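# Line up three dice on the mat by value

## Task

Get all three dice entirely onto the mat so their centres lie on one straight line running directly outward from the midpoint between the two arm bases (about (-0.037, +0.018, 0) in the scene frame). The die with the smallest value goes closest to that midpoint and the largest farthest. Each die must still show the same number on top as it does now and must rest flat. Every die must stay in place without the robot supporting it. Finally open the grippers and move them away from the dice.

## Robot and tools

ROBOT. Two 7-joint Kinova Gen3 arms, left_arm and right_arm, each ending in a Robotiq 2F-85 parallel gripper with a wrist camera. The names are labels only and do not mean sides of an image. Base poses in the scene frame: left_arm at (-0.041, +0.335, 0), quat_wxyz (+0.998, 0, 0, +0.064); right_arm at (-0.033, -0.300, 0), quat_wxyz (+0.998, 0, 0, +0.062).

FRAME. There is one scene frame for everything. The origin is on the table top between the arms, +x points out over the table, +z points up, and left_arm sits on the +y side. Distances are in metres and orientations are quaternions written w first. On each gripper, +z runs along the fingers away from the wrist, and the pads close along its y axis. end_effector_position is the point midway between the pads when closed. Closed fingertips extend about 19 mm past it (6 mm when fully open), and closing pushes the tips about 13 mm further out, so leave that gap above the table. Reported hand positions can be slightly off, more so at long reach.

THE ROW. Every motion command uses one flat list of 18 numbers covering both arms, even if only one arm should move. Its order is left x, y, z, qw, qx, qy, qz, left gripper position, left gripper speed, then the same nine for the right arm. The first seven of each arm form an absolute target pose for that gripper in the scene frame, not an offset. Gripper position runs from -1 to +1: +1 is fully open (85 mm), 0 is about 41 mm, the pads touch near -0.8, and -1 closes until blocked, which grips at roughly 190-235 N per pad. Gripper speed also runs from -1 to +1 and maps to about 20, 85 and 150 mm/s at -1, 0 and +1. To hold an arm still, repeat its whole last reported pose and its gripper numbers. A 0 in the gripper slots is itself a command. To keep an orientation, resend the same quaternion rather than copying a drifted one.

TOOLS.
- execute_actions {"actions": [...], "pictures": bool}. The list holds at most one item. An empty list just reports the state. {"rows": [[18 numbers], ...], "steps": n} runs up to 15 control steps of 1/30 s, one row per step, with the last row reused if rows run out (steps defaults to 15). {"steps": n} without rows waits up to 300 steps, counted from the previous result. A refused call sends nothing.
- move {"target": [18 numbers], "speed": m/s}. Drives each gripper in a straight line to its absolute target pose. Speed ranges from 0.002 to 0.5 with a default of 0.25, and turning is capped at twice that value in rad/s. Both paths finish together and take 0.5-10 s; a longer move is cut off short. The gripper numbers are sent at the start. Paths ignore obstacles and the other arm, and the real hand may lag, stray or overshoot the speed near full stretch.
- wait {"seconds": 0-10}. Lets the simulation run without new commands.
- zoom_image {"camera", "region": [x0, y0, x1, y1]}. Gives a close-up of the latest full image, in pixels from the top-left corner, at most 504x504. Cameras are cam_head_left, cam_head_right, cam_left_wrist and cam_right_wrist, each 672x504.
- read_manual {"section": "licences"}. Returns licence texts only.
- finished_scene {"scene": n}.

LIMITS ON TARGETS. A target more than 0.6 m from an arm's last reported position along any of its gripper axes gets the call refused. On every step the commanded pose is clipped to within 70 mm and 16 degrees of the measured pose. Position takes priority over orientation when both cannot be met. A far target may therefore need several calls; check the reported pose each time. After an action, an arm continues only to its last clipped pose.

READING RESULTS.
- The state line (left_arm: ... | right_arm: ...) gives each gripper's position and quaternion.
- A "Hand target" line shows the pose the controller is currently steering toward.
- "pose unreachable" means the clearance check altered or blocked that arm's command, and HELD marks steps where a row was not sent.
- A move reports a "move:" line with an ending (done, off_target, moving, held, fault) and the distance of each gripper from its target. limits=paced means the target was clipped. limits=held means some steps were blocked, and the arm may then jump faster than requested.
- position_measured_pct is about 50 - 50 x finger position, so 0 means fully open. A reading that stops below 90 means something is held or blocking. About 90 means the pads closed on nothing or on something very thin.
- MOTOR HOT appears from 60 °C. An OVER-TEMPERATURE FAULT at 75 °C makes that arm sag, so don't hold loads longer than needed.
- A TORQUE FAULT means a joint hit its load limit (48.6 N m for the larger joints, 30.6 for the wrist joints). That arm then halts for 10 s and drops the rest of the call.

GRIPPING. Open wider than the die, descend, then set position -1 and keep it there. For a gentler hold, close to just under the die's width. To release, command a position wider than the die. The fingers re-close by themselves if the object slips or is lost. Brief external tugs on held parts or nudges to loose objects can happen.

AVOID. Don't knock anything off the table or let a die tumble, which would change its top face. Avoid fast impacts and targets set deep below a contact, which press hard. Don't let the arms collide or push each other. Don't drop dice; lower them until they rest and then open. Finish with both grippers open and withdrawn from the dice.

Each tool is called after "Call:" in YAML: its name, and indented under it one key for each argument.

## Session

Call:
execute_actions:
  actions: []

Scene clock: 0.00 s of 4800.00 s.
left_arm: end_effector_position=(+0.0644, +0.1813, +0.1513) position_measured_pct=0.0 end_effector_quat_wxyz=(-0.013, +0.952, -0.307, -0.006) | right_arm: end_effector_position=(+0.1544, -0.6394, +0.1631) position_measured_pct=0.0 end_effector_quat_wxyz=(+0.066, +0.950, +0.296, -0.069)
Joint positions: left_arm=[ 0.553 -0.031  0.427  2.482 -0.004  0.712 -1.34 ] | right_arm=[ 0.655  0.336  0.42   2.024  0.059  0.732 -0.085]
Joint velocities: left_arm=[ 0.001  0.     0.001 -0.001 -0.    -0.001  0.   ] | right_arm=[ 0.002 -0.002  0.     0.     0.     0.    -0.001]
Hand target (left_arm): +0.064, +0.181, +0.151; -0.013, +0.952, -0.307, -0.006
Hand target (right_arm): +0.154, -0.639, +0.163; +0.066, +0.950, +0.296, -0.069

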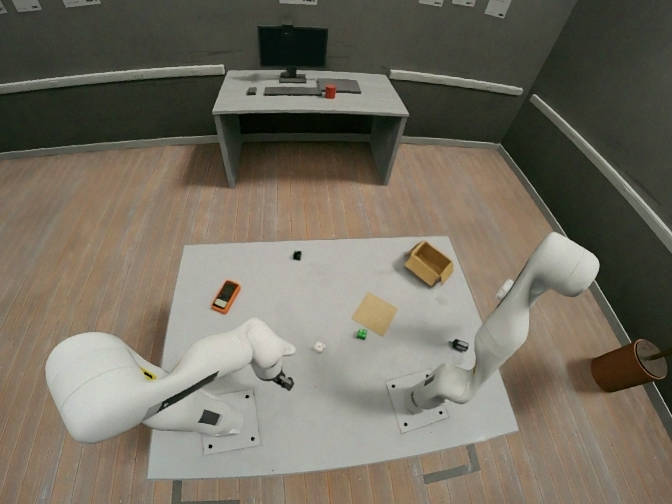

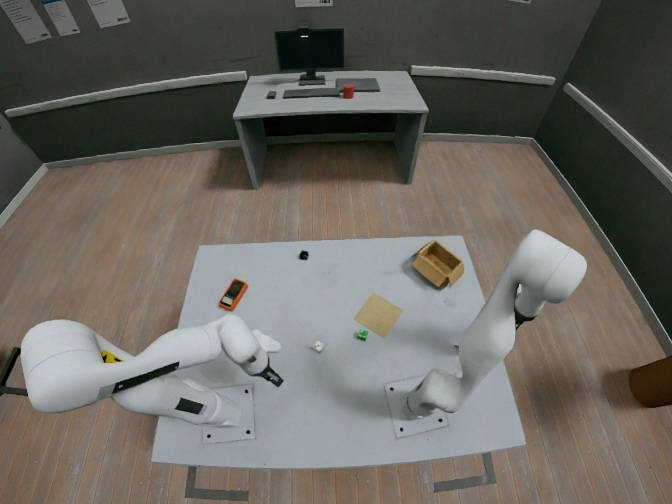

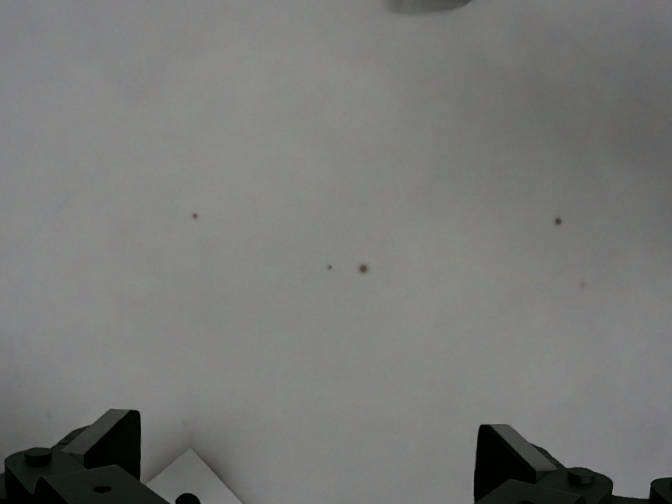

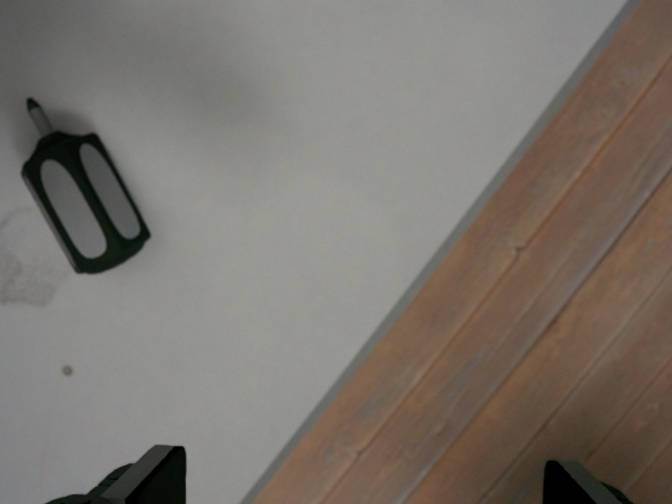

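Call:
zoom_image:
  camera: "cam_head_left"
  region: [260, 230, 460, 380]

Region (260, 230, 460, 380) of cam_head_left's 672x504 image, scaled by 2.520, with more detail than that image has; it fills the top 378 rows of this view, and the rest is white.

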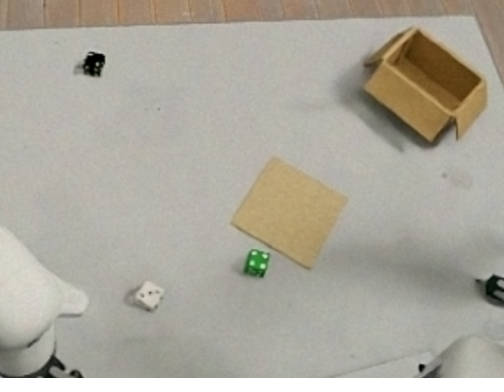

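Call:
move:
  target: [0.2,0.0,0.25,0,1,0,0,1,0,0.1544,-0.6394,0.1631,0.066,0.95,0.296,-0.069,1,0]

Scene clock: 9.47 s of 4800.00 s.
left_arm: end_effector_position=(+0.2008, +0.0006, +0.2504) position_measured_pct=0.0 end_effector_quat_wxyz=(+0.000, +1.000, -0.000, +0.000) | right_arm: end_effector_position=(+0.1544, -0.6394, +0.1631) position_measured_pct=0.0 end_effector_quat_wxyz=(+0.066, +0.950, +0.296, -0.069)
Joint positions: left_arm=[ 0.703  0.314  0.412  1.693 -0.135  1.162 -0.549] | right_arm=[ 0.653  0.336  0.42   2.025  0.06   0.731 -0.087]
Joint velocities: left_arm=[ 0.006  0.011  0.007 -0.004 -0.001  0.001  0.001] | right_arm=[-0.     0.002 -0.001 -0.001 -0.002 -0.     0.001]
Hand target (left_arm): +0.201, +0.000, +0.250; -0.000, +1.000, -0.001, -0.000
Hand target (right_arm): +0.154, -0.639, +0.163; +0.066, +0.950, +0.296, -0.069
Off the commanded pose (left_arm): 0.001 m, 0 deg.
Off the commanded pose (right_arm): 0.000 m, 0 deg.
After step 90, 4.80 s passed at rest.
move: done

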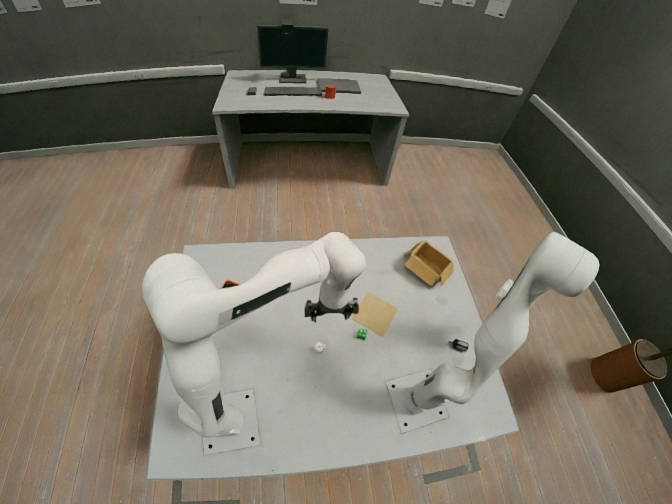

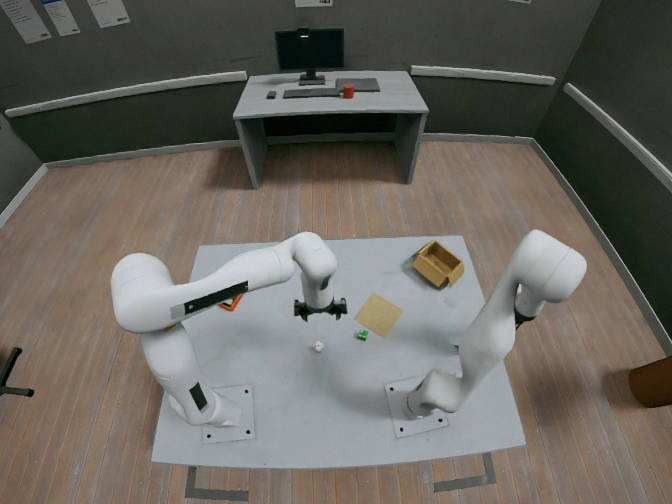

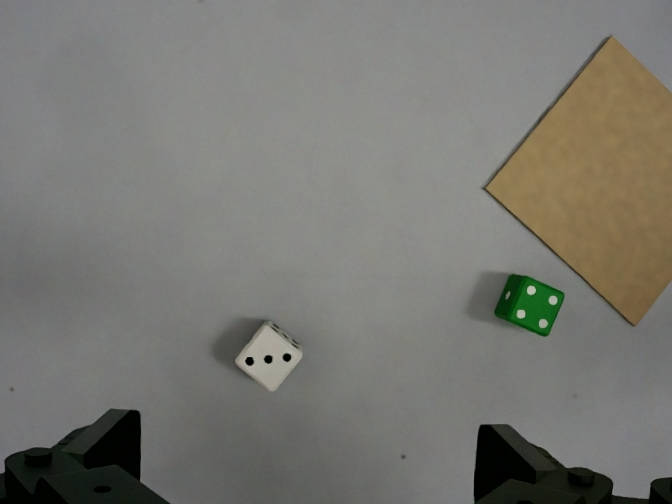

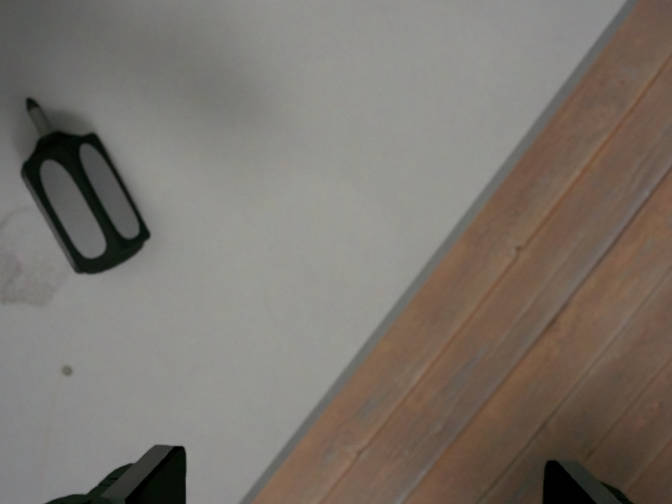

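Call:
move:
  target: [0.195,0.039,0.12,0,0.94,-0.342,0,1,0,0.1544,-0.6394,0.1631,0.066,0.95,0.296,-0.069,1,0]

Scene clock: 16.90 s of 4800.00 s.
left_arm: end_effector_position=(+0.1951, +0.0393, +0.1203) position_measured_pct=0.0 end_effector_quat_wxyz=(-0.001, +0.940, -0.342, +0.000) | right_arm: end_effector_position=(+0.1544, -0.6394, +0.1631) position_measured_pct=0.0 end_effector_quat_wxyz=(+0.066, +0.950, +0.296, -0.069)
Joint positions: left_arm=[ 0.595  0.46   0.494  2.019 -0.321  0.737 -1.109] | right_arm=[ 0.653  0.336  0.42   2.025  0.06   0.731 -0.087]
Joint velocities: left_arm=[-0.001  0.003 -0.     0.001  0.002 -0.001 -0.002] | right_arm=[ 0.002 -0.001 -0.    -0.     0.001 -0.    -0.001]
Hand target (left_arm): +0.195, +0.039, +0.120; -0.001, +0.940, -0.342, +0.000
Hand target (right_arm): +0.154, -0.639, +0.163; +0.066, +0.950, +0.296, -0.069
Off the commanded pose (left_arm): 0.000 m, 0 deg.
Off the commanded pose (right_arm): 0.000 m, 0 deg.
After step 90, 2.70 s passed at rest.
move: done

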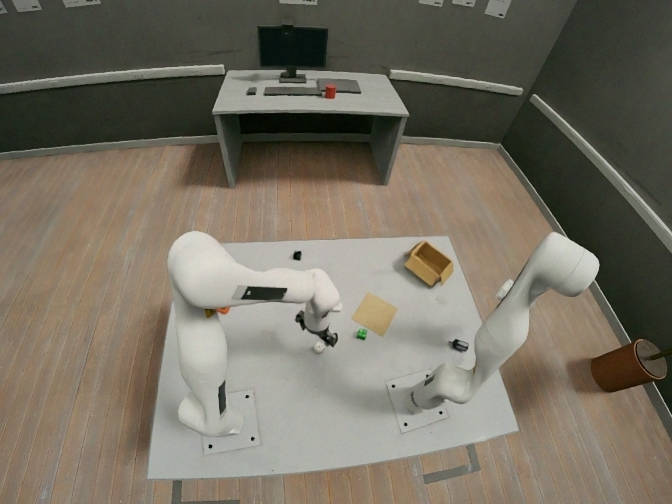

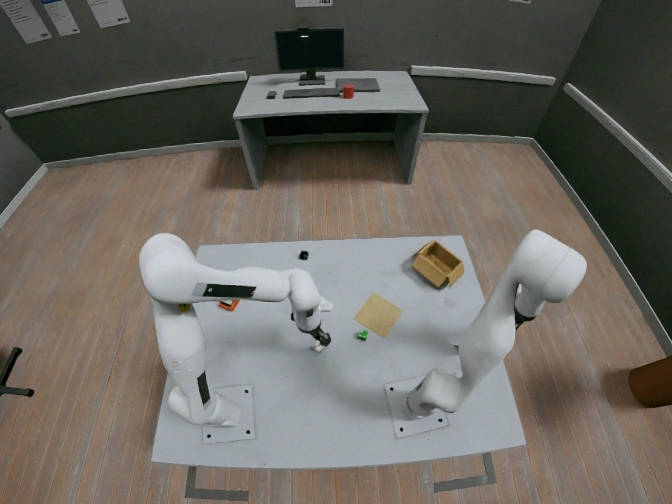

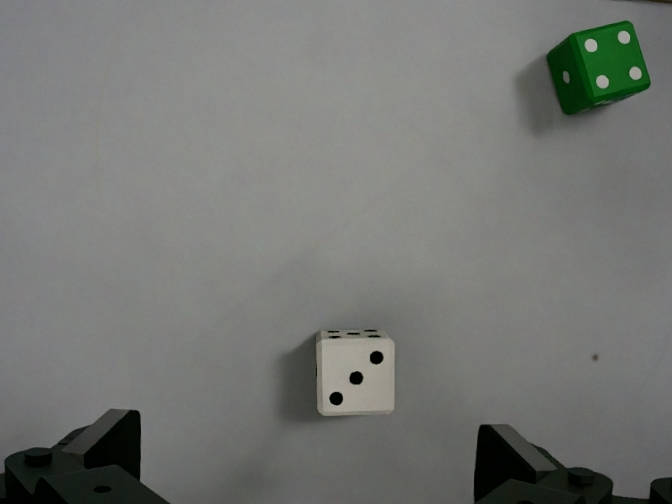

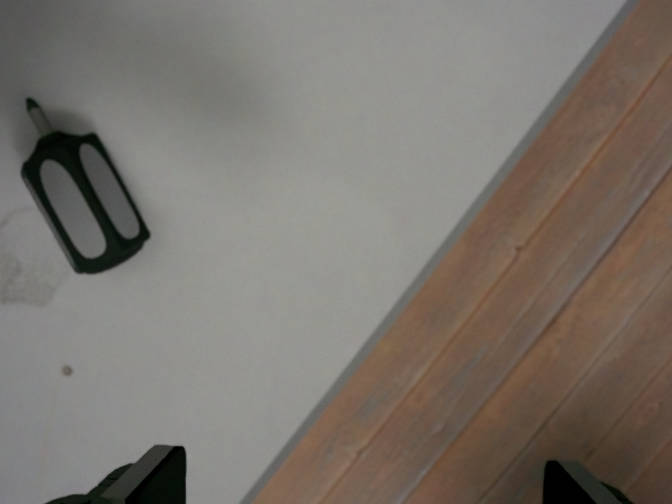

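Call:
move:
  target: [0.2,0.026,0.023,0,0.94,-0.342,0,1,0,0.1544,-0.6394,0.1631,0.066,0.95,0.296,-0.069,1,0]
  speed: 0.1

Call:
move:
  target: [0.2,0.026,0.023,0,0.94,-0.342,0,-1,0,0.1544,-0.6394,0.1631,0.066,0.95,0.296,-0.069,1,0]

Scene clock: 24.63 s of 4800.00 s.
left_arm: end_effector_position=(+0.2007, +0.0262, +0.0236) position_measured_pct=0.0 end_effector_quat_wxyz=(-0.000, +0.940, -0.341, +0.001) | right_arm: end_effector_position=(+0.1544, -0.6394, +0.1631) position_measured_pct=0.0 end_effector_quat_wxyz=(+0.066, +0.950, +0.296, -0.069)
Joint positions: left_arm=[ 0.731  0.684  0.34   2.052 -0.476  0.48  -0.968] | right_arm=[ 0.653  0.336  0.42   2.025  0.06   0.731 -0.087]
Joint velocities: left_arm=[ 0.006  0.01   0.002  0.    -0.002  0.     0.001] | right_arm=[ 0.     0.    -0.    -0.    -0.001 -0.     0.001]
Hand target (left_arm): +0.200, +0.026, +0.023; -0.000, +0.940, -0.342, +0.000
Hand target (right_arm): +0.154, -0.639, +0.163; +0.066, +0.950, +0.296, -0.069
Off the commanded pose (left_arm): 0.001 m, 0 deg.
Off the commanded pose (right_arm): 0.000 m, 0 deg.
After step 90, 3.47 s passed at rest.
move: done

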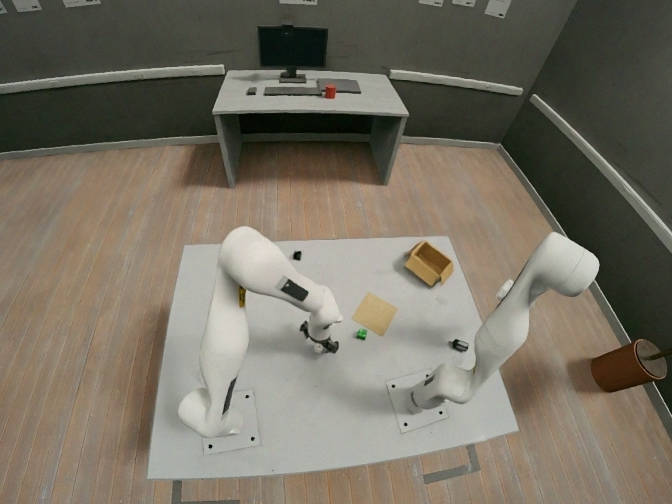

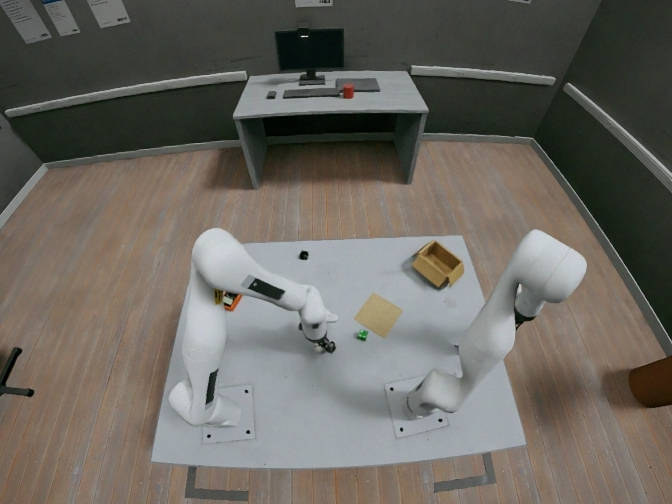

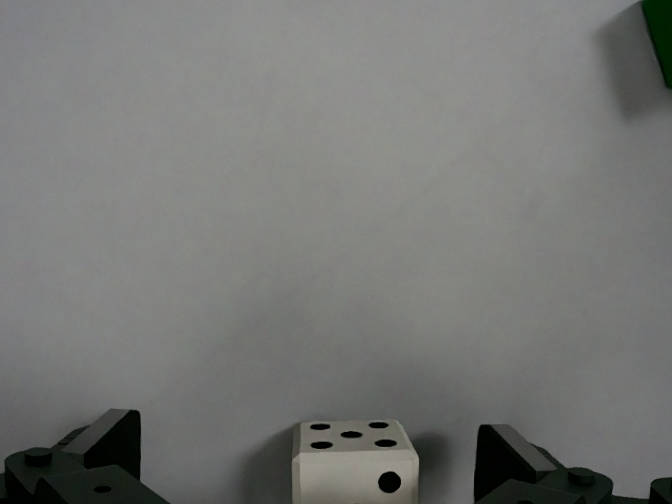

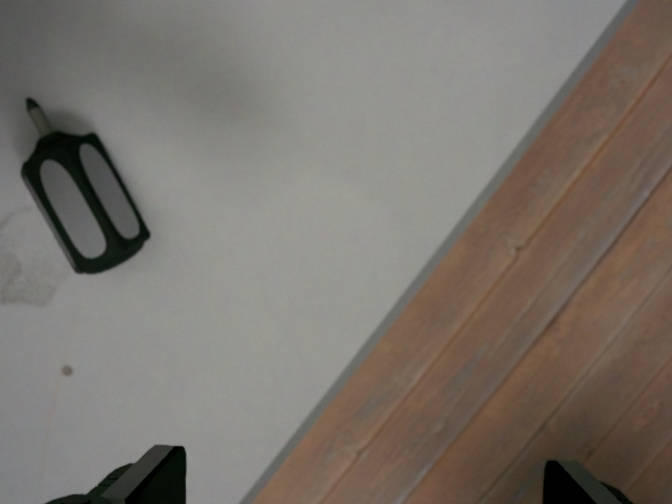

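Scene clock: 25.67 s of 4800.00 s.
left_arm: end_effector_position=(+0.2000, +0.0259, +0.0235) position_measured_pct=64.3 end_effector_quat_wxyz=(+0.000, +0.940, -0.342, +0.000) | right_arm: end_effector_position=(+0.1544, -0.6394, +0.1631) position_measured_pct=0.0 end_effector_quat_wxyz=(+0.066, +0.950, +0.296, -0.069)
Joint positions: left_arm=[ 0.732  0.684  0.341  2.052 -0.476  0.48  -0.968] | right_arm=[ 0.653  0.336  0.42   2.025  0.06   0.731 -0.087]
Joint velocities: left_arm=[-0.001 -0.     0.002  0.    -0.     0.    -0.001] | right_arm=[-0.     0.     0.     0.001 -0.003 -0.    -0.   ]
Hand target (left_arm): +0.200, +0.026, +0.023; -0.000, +0.940, -0.342, +0.000
Hand target (right_arm): +0.154, -0.639, +0.163; +0.066, +0.950, +0.296, -0.069
Off the commanded pose (left_arm): 0.001 m, 0 deg.
Off the commanded pose (right_arm): 0.000 m, 0 deg.
move: done

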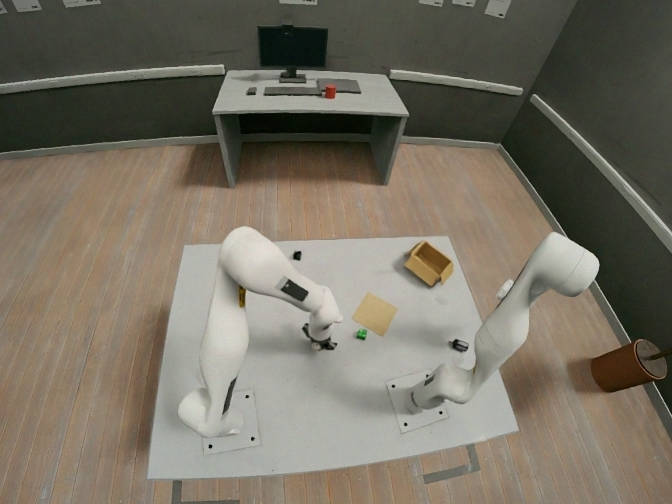

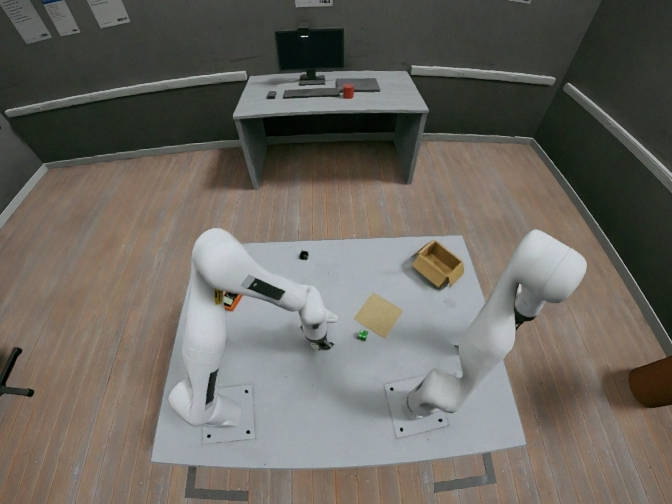

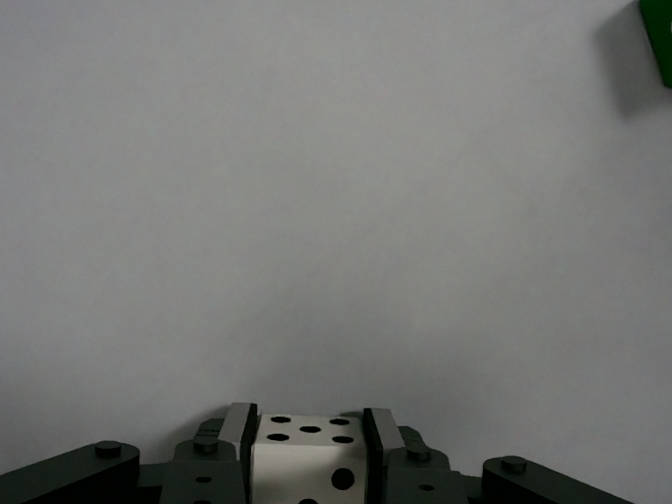

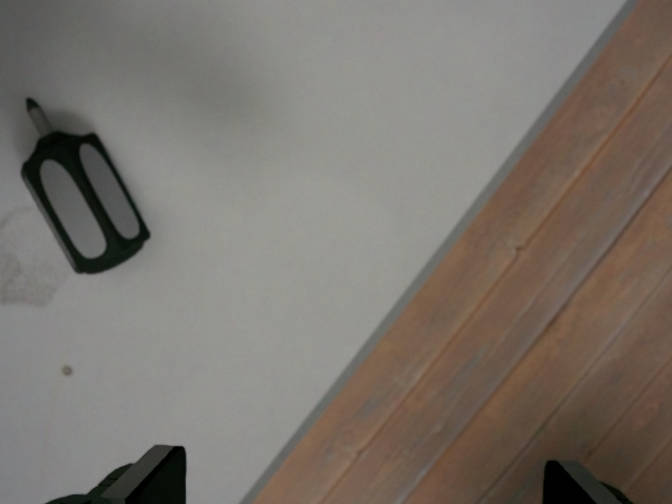

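Call:
move:
  target: [0.5,0.07,0.3,0,0.94,-0.342,0,-1,0,0.1544,-0.6394,0.1631,0.066,0.95,0.296,-0.069,1,0]

Scene clock: 30.60 s of 4800.00 s.
left_arm: end_effector_position=(+0.4993, +0.0697, +0.3006) position_measured_pct=64.3 end_effector_quat_wxyz=(+0.002, +0.939, -0.343, +0.000) | right_arm: end_effector_position=(+0.1544, -0.6394, +0.1631) position_measured_pct=0.0 end_effector_quat_wxyz=(+0.066, +0.950, +0.296, -0.069)
Joint positions: left_arm=[ 0.364  0.786  0.512  0.766 -0.352  1.651 -1.687] | right_arm=[ 0.653  0.336  0.42   2.025  0.06   0.731 -0.087]
Joint velocities: left_arm=[ 0.007  0.015  0.003 -0.009  0.001  0.001  0.001] | right_arm=[-0.003 -0.001  0.    -0.     0.     0.     0.   ]
Hand target (left_arm): +0.499, +0.069, +0.300; +0.002, +0.939, -0.344, -0.000
Hand target (right_arm): +0.154, -0.639, +0.163; +0.066, +0.950, +0.296, -0.069
Off the commanded pose (left_arm): 0.001 m, 0 deg.
Off the commanded pose (right_arm): 0.000 m, 0 deg.
move: done

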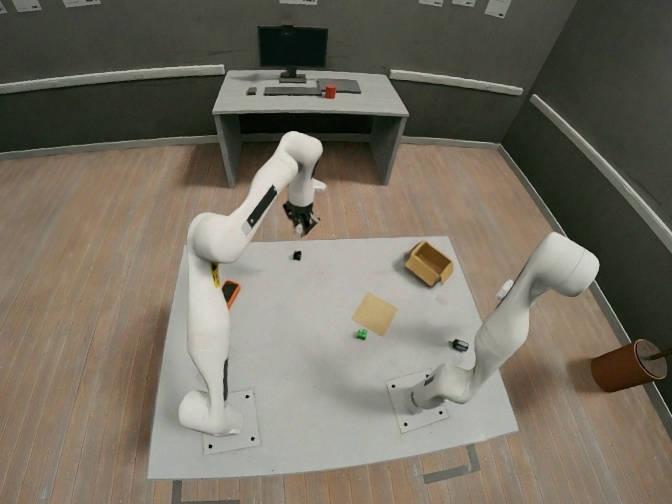

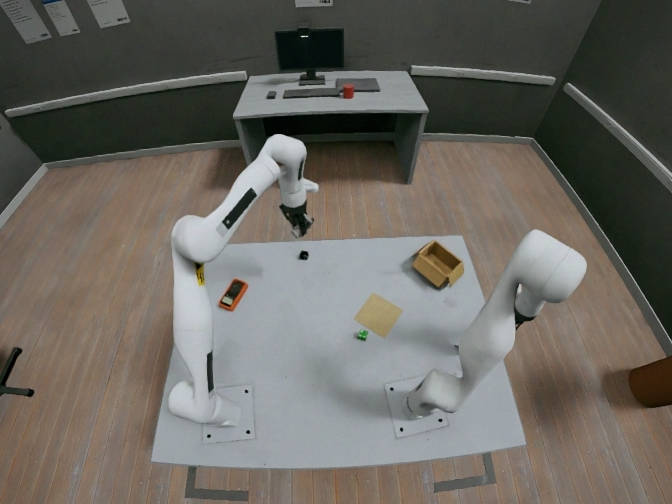

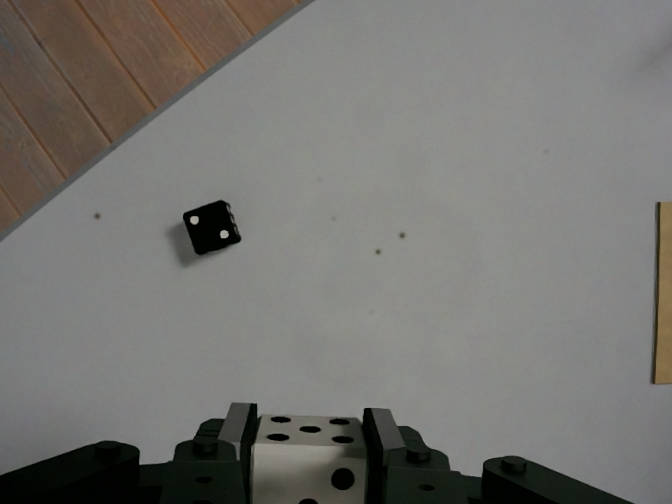

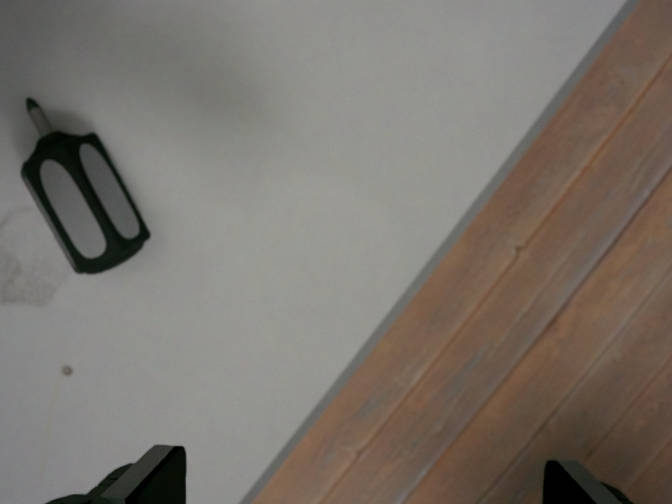

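Call:
move:
  target: [0.28,-0.16,0.3,0,0.94,-0.342,0,-1,0,0.1544,-0.6394,0.1631,0.066,0.95,0.296,-0.069,1,0]

Scene clock: 36.77 s of 4800.00 s.
left_arm: end_effector_position=(+0.2815, -0.1592, +0.3003) position_measured_pct=64.3 end_effector_quat_wxyz=(-0.001, +0.940, -0.341, +0.000) | right_arm: end_effector_position=(+0.1544, -0.6394, +0.1631) position_measured_pct=0.0 end_effector_quat_wxyz=(+0.066, +0.950, +0.296, -0.069)
Joint positions: left_arm=[ 0.881  0.751  0.521  0.841 -0.349  1.619 -1.133] | right_arm=[ 0.653  0.336  0.42   2.025  0.06   0.731 -0.087]
Joint velocities: left_arm=[ 0.011  0.007  0.002 -0.003 -0.002 -0.001  0.001] | right_arm=[-0.     0.002 -0.     0.002 -0.     0.    -0.001]
Hand target (left_arm): +0.281, -0.160, +0.300; -0.001, +0.940, -0.342, -0.000
Hand target (right_arm): +0.154, -0.639, +0.163; +0.066, +0.950, +0.296, -0.069
Off the commanded pose (left_arm): 0.002 m, 0 deg.
Off the commanded pose (right_arm): 0.000 m, 0 deg.
After step 90, 1.50 s passed at rest.
move: done

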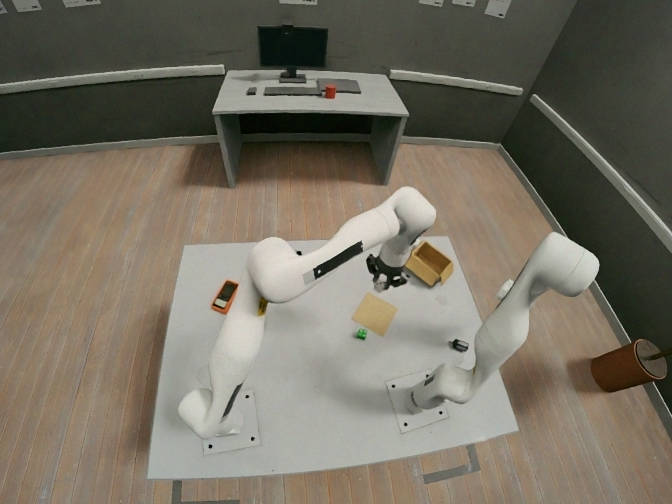

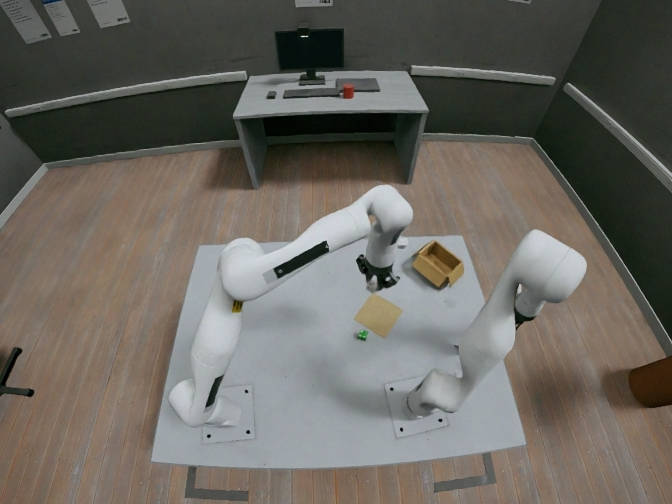

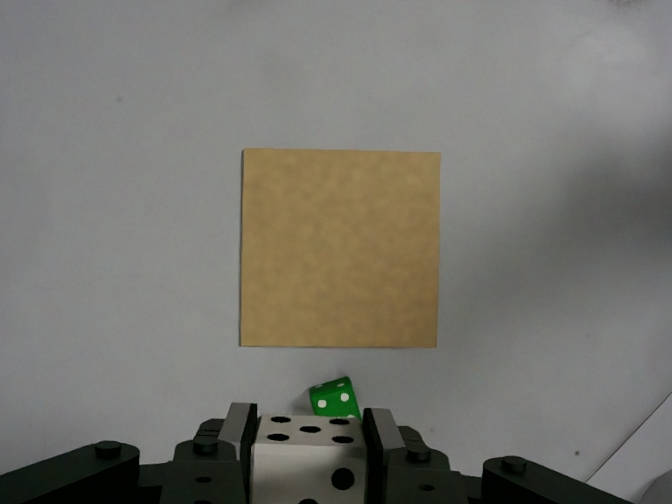

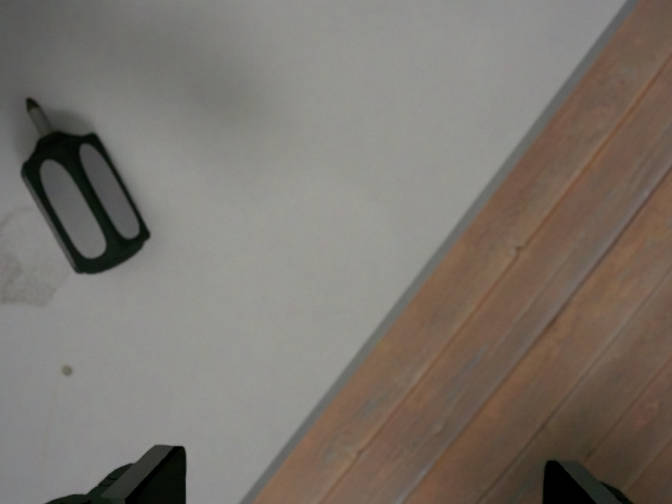

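Call:
move:
  target: [0.327,-0.215,0.03,0,0.96,-0.281,0,-1,0,0.1544,-0.6394,0.1631,0.066,0.95,0.296,-0.069,1,0]
  speed: 0.2

Call:
move:
  target: [0.327,-0.215,0.025,0,0.96,-0.281,0,1,0,0.1544,-0.6394,0.1631,0.066,0.95,0.296,-0.069,1,0]
  speed: 0.05

Call:
move:
  target: [0.226,-0.111,0.13,0,0.98,-0.2,0,1,0,0.1544,-0.6394,0.1631,0.066,0.95,0.296,-0.069,1,0]

Scene clock: 42.33 s of 4800.00 s.
left_arm: end_effector_position=(+0.3274, -0.2148, +0.0306) position_measured_pct=64.3 end_effector_quat_wxyz=(+0.000, +0.960, -0.280, +0.000) | right_arm: end_effector_position=(+0.1544, -0.6394, +0.1631) position_measured_pct=0.0 end_effector_quat_wxyz=(+0.066, +0.950, +0.296, -0.069)
Joint positions: left_arm=[ 0.916  1.138  0.423  0.909 -0.418  1.164 -0.99 ] | right_arm=[ 0.653  0.336  0.421  2.025  0.06   0.731 -0.087]
Joint velocities: left_arm=[ 0.004  0.008  0.001 -0.002 -0.001  0.001 -0.001] | right_arm=[-0.     0.     0.001 -0.     0.001 -0.    -0.001]
Hand target (left_arm): +0.327, -0.215, +0.030; +0.000, +0.960, -0.280, -0.000
Hand target (right_arm): +0.154, -0.639, +0.163; +0.066, +0.950, +0.296, -0.069
Off the commanded pose (left_arm): 0.001 m, 0 deg.
Off the commanded pose (right_arm): 0.000 m, 0 deg.
After step 90, 0.80 s passed at rest.
move: done

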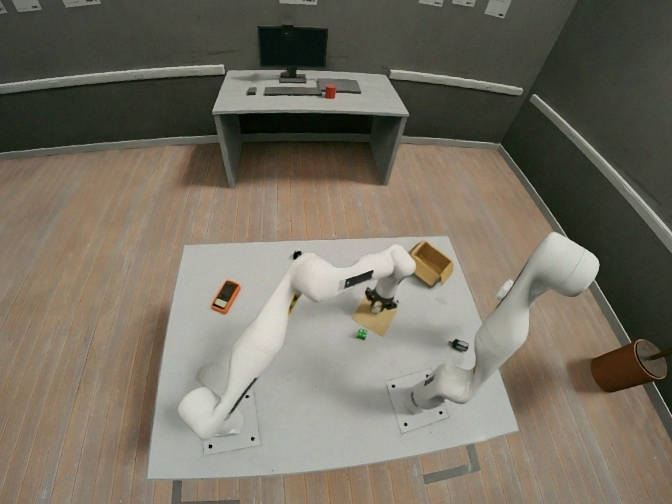

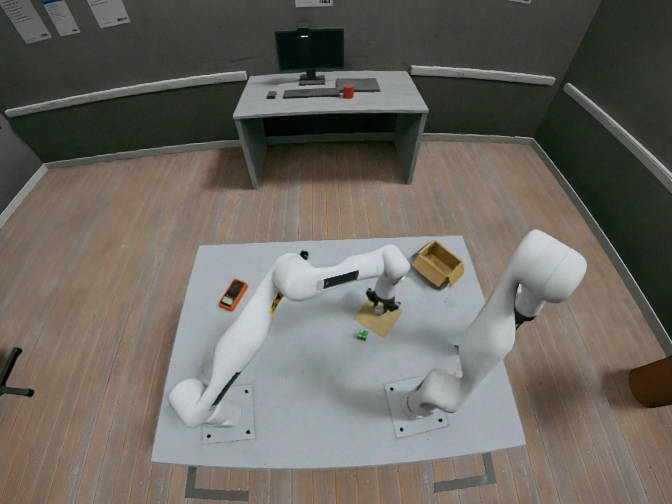

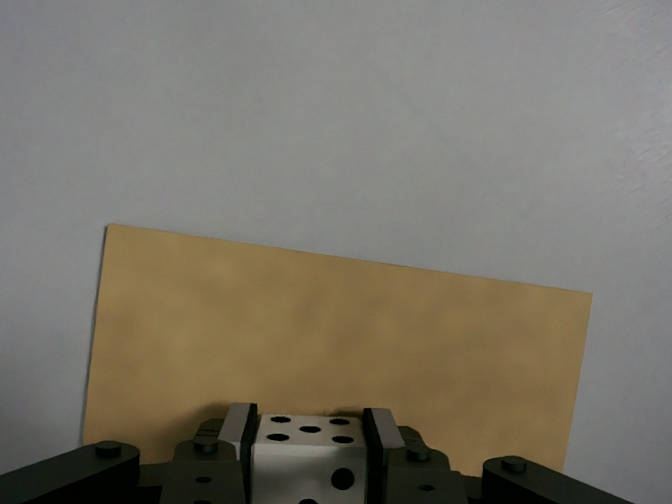

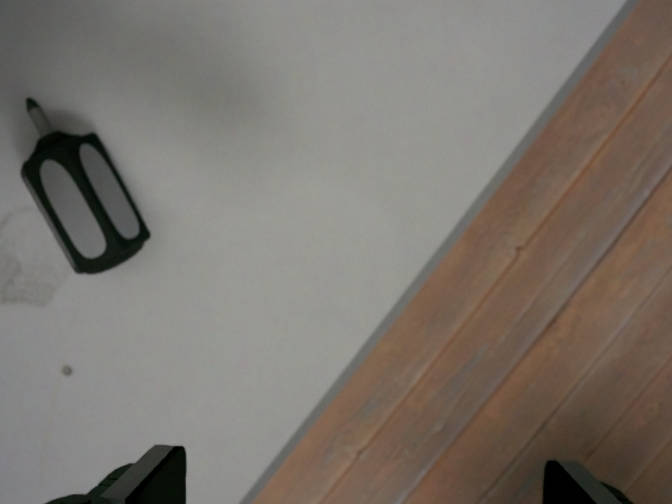

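Scene clock: 43.43 s of 4800.00 s.
left_arm: end_effector_position=(+0.3270, -0.2150, +0.0250) position_measured_pct=0.0 end_effector_quat_wxyz=(-0.000, +0.960, -0.281, +0.000) | right_arm: end_effector_position=(+0.1544, -0.6394, +0.1631) position_measured_pct=0.0 end_effector_quat_wxyz=(+0.066, +0.950, +0.296, -0.069)
Joint positions: left_arm=[ 0.917  1.145  0.422  0.912 -0.42   1.155 -0.989] | right_arm=[ 0.653  0.336  0.421  2.025  0.06   0.731 -0.087]
Joint velocities: left_arm=[ 0.     0.002 -0.001  0.001  0.     0.001  0.001] | right_arm=[-0.001  0.    -0.     0.    -0.    -0.    -0.   ]
Hand target (left_arm): +0.327, -0.215, +0.025; -0.000, +0.960, -0.281, +0.000
Hand target (right_arm): +0.154, -0.639, +0.163; +0.066, +0.950, +0.296, -0.069
Off the commanded pose (left_arm): 0.000 m, 0 deg.
Off the commanded pose (right_arm): 0.000 m, 0 deg.
move: done

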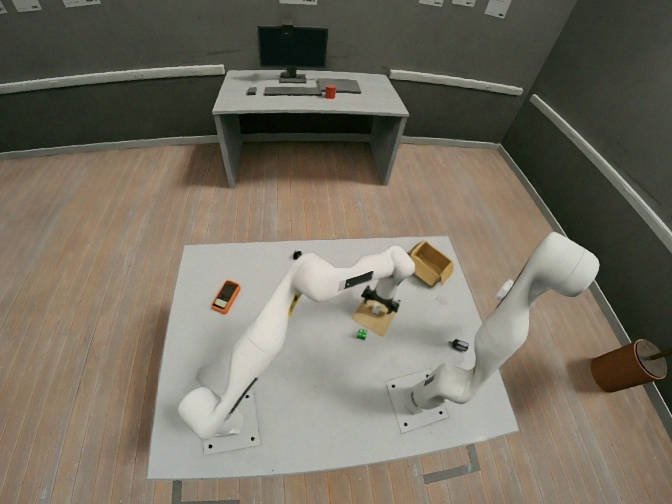

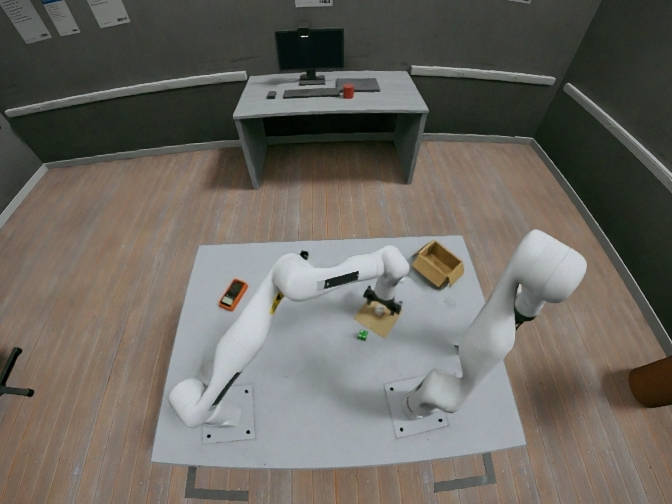

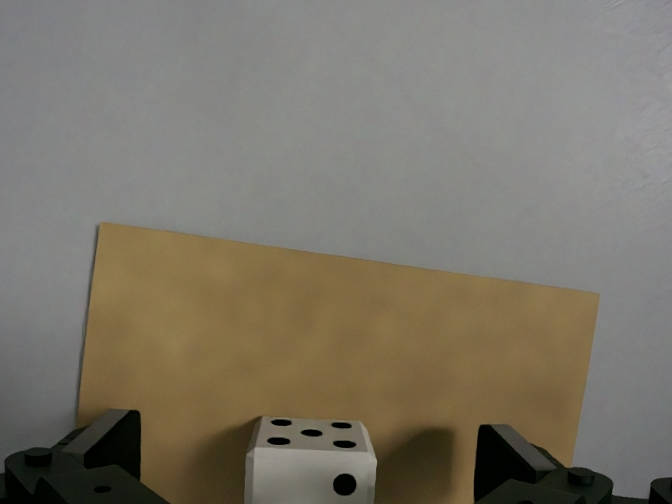

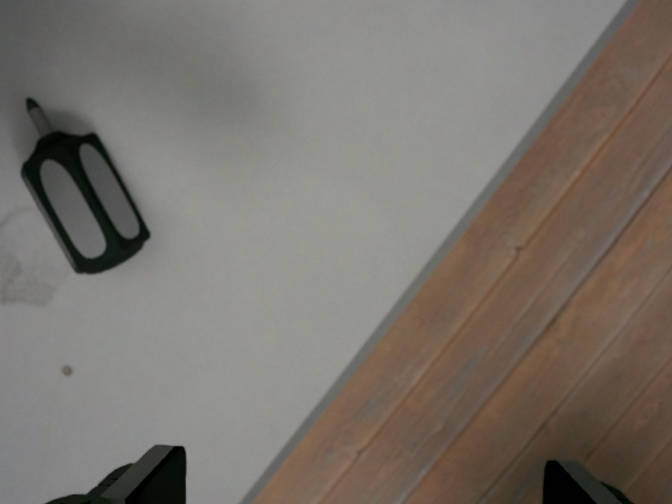

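Scene clock: 44.70 s of 4800.00 s.
left_arm: end_effector_position=(+0.2257, -0.1108, +0.1296) position_measured_pct=0.0 end_effector_quat_wxyz=(-0.000, +0.980, -0.200, -0.000) | right_arm: end_effector_position=(+0.1544, -0.6394, +0.1631) position_measured_pct=0.0 end_effector_quat_wxyz=(+0.066, +0.950, +0.296, -0.069)
Joint positions: left_arm=[ 0.853  0.699  0.436  1.514 -0.329  1.003 -0.722] | right_arm=[ 0.653  0.336  0.421  2.025  0.06   0.731 -0.087]
Joint velocities: left_arm=[-0.001 -0.006  0.001  0.001 -0.     0.002 -0.001] | right_arm=[-0.001  0.001 -0.001  0.    -0.001 -0.    -0.   ]
Hand target (left_arm): +0.226, -0.111, +0.130; -0.000, +0.980, -0.200, +0.000
Hand target (right_arm): +0.154, -0.639, +0.163; +0.066, +0.950, +0.296, -0.069
Off the commanded pose (left_arm): 0.001 m, 0 deg.
Off the commanded pose (right_arm): 0.000 m, 0 deg.
move: done

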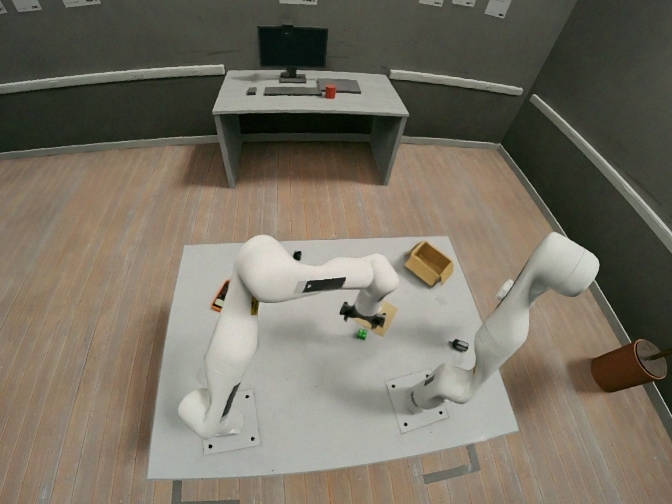

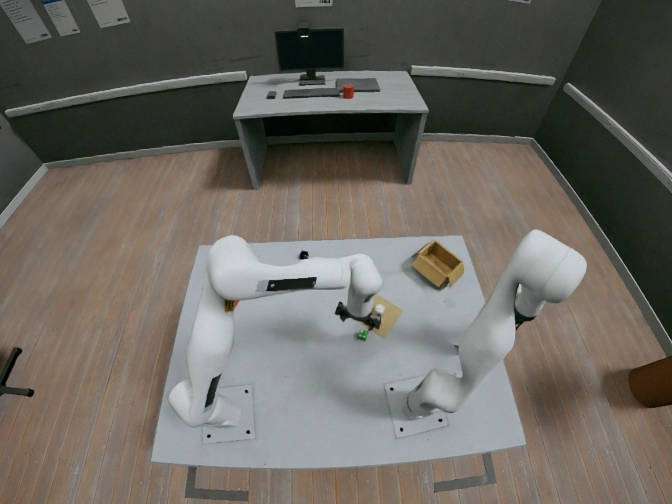

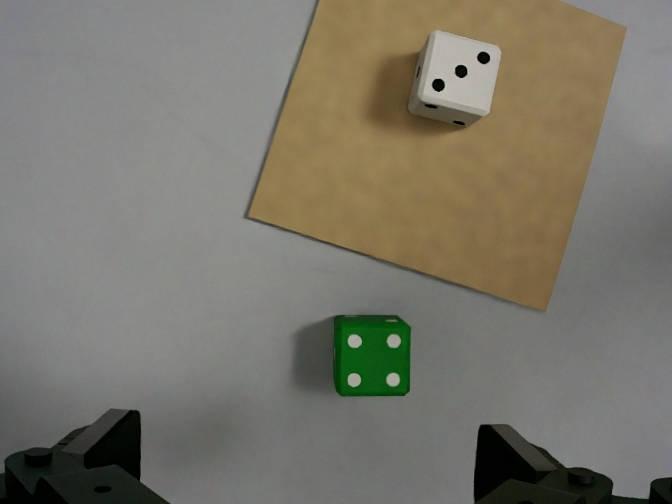

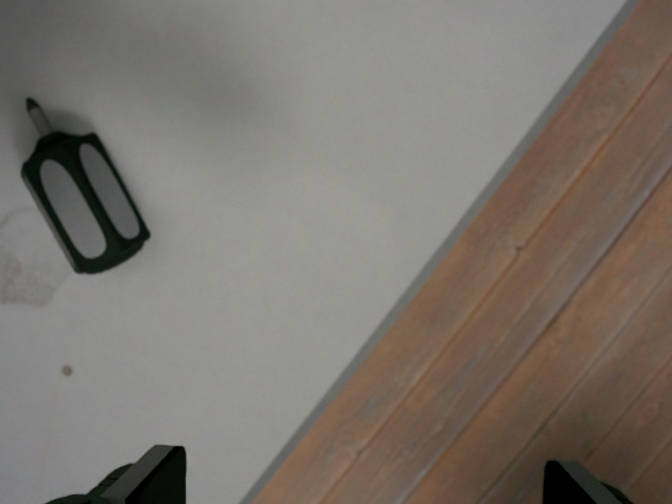

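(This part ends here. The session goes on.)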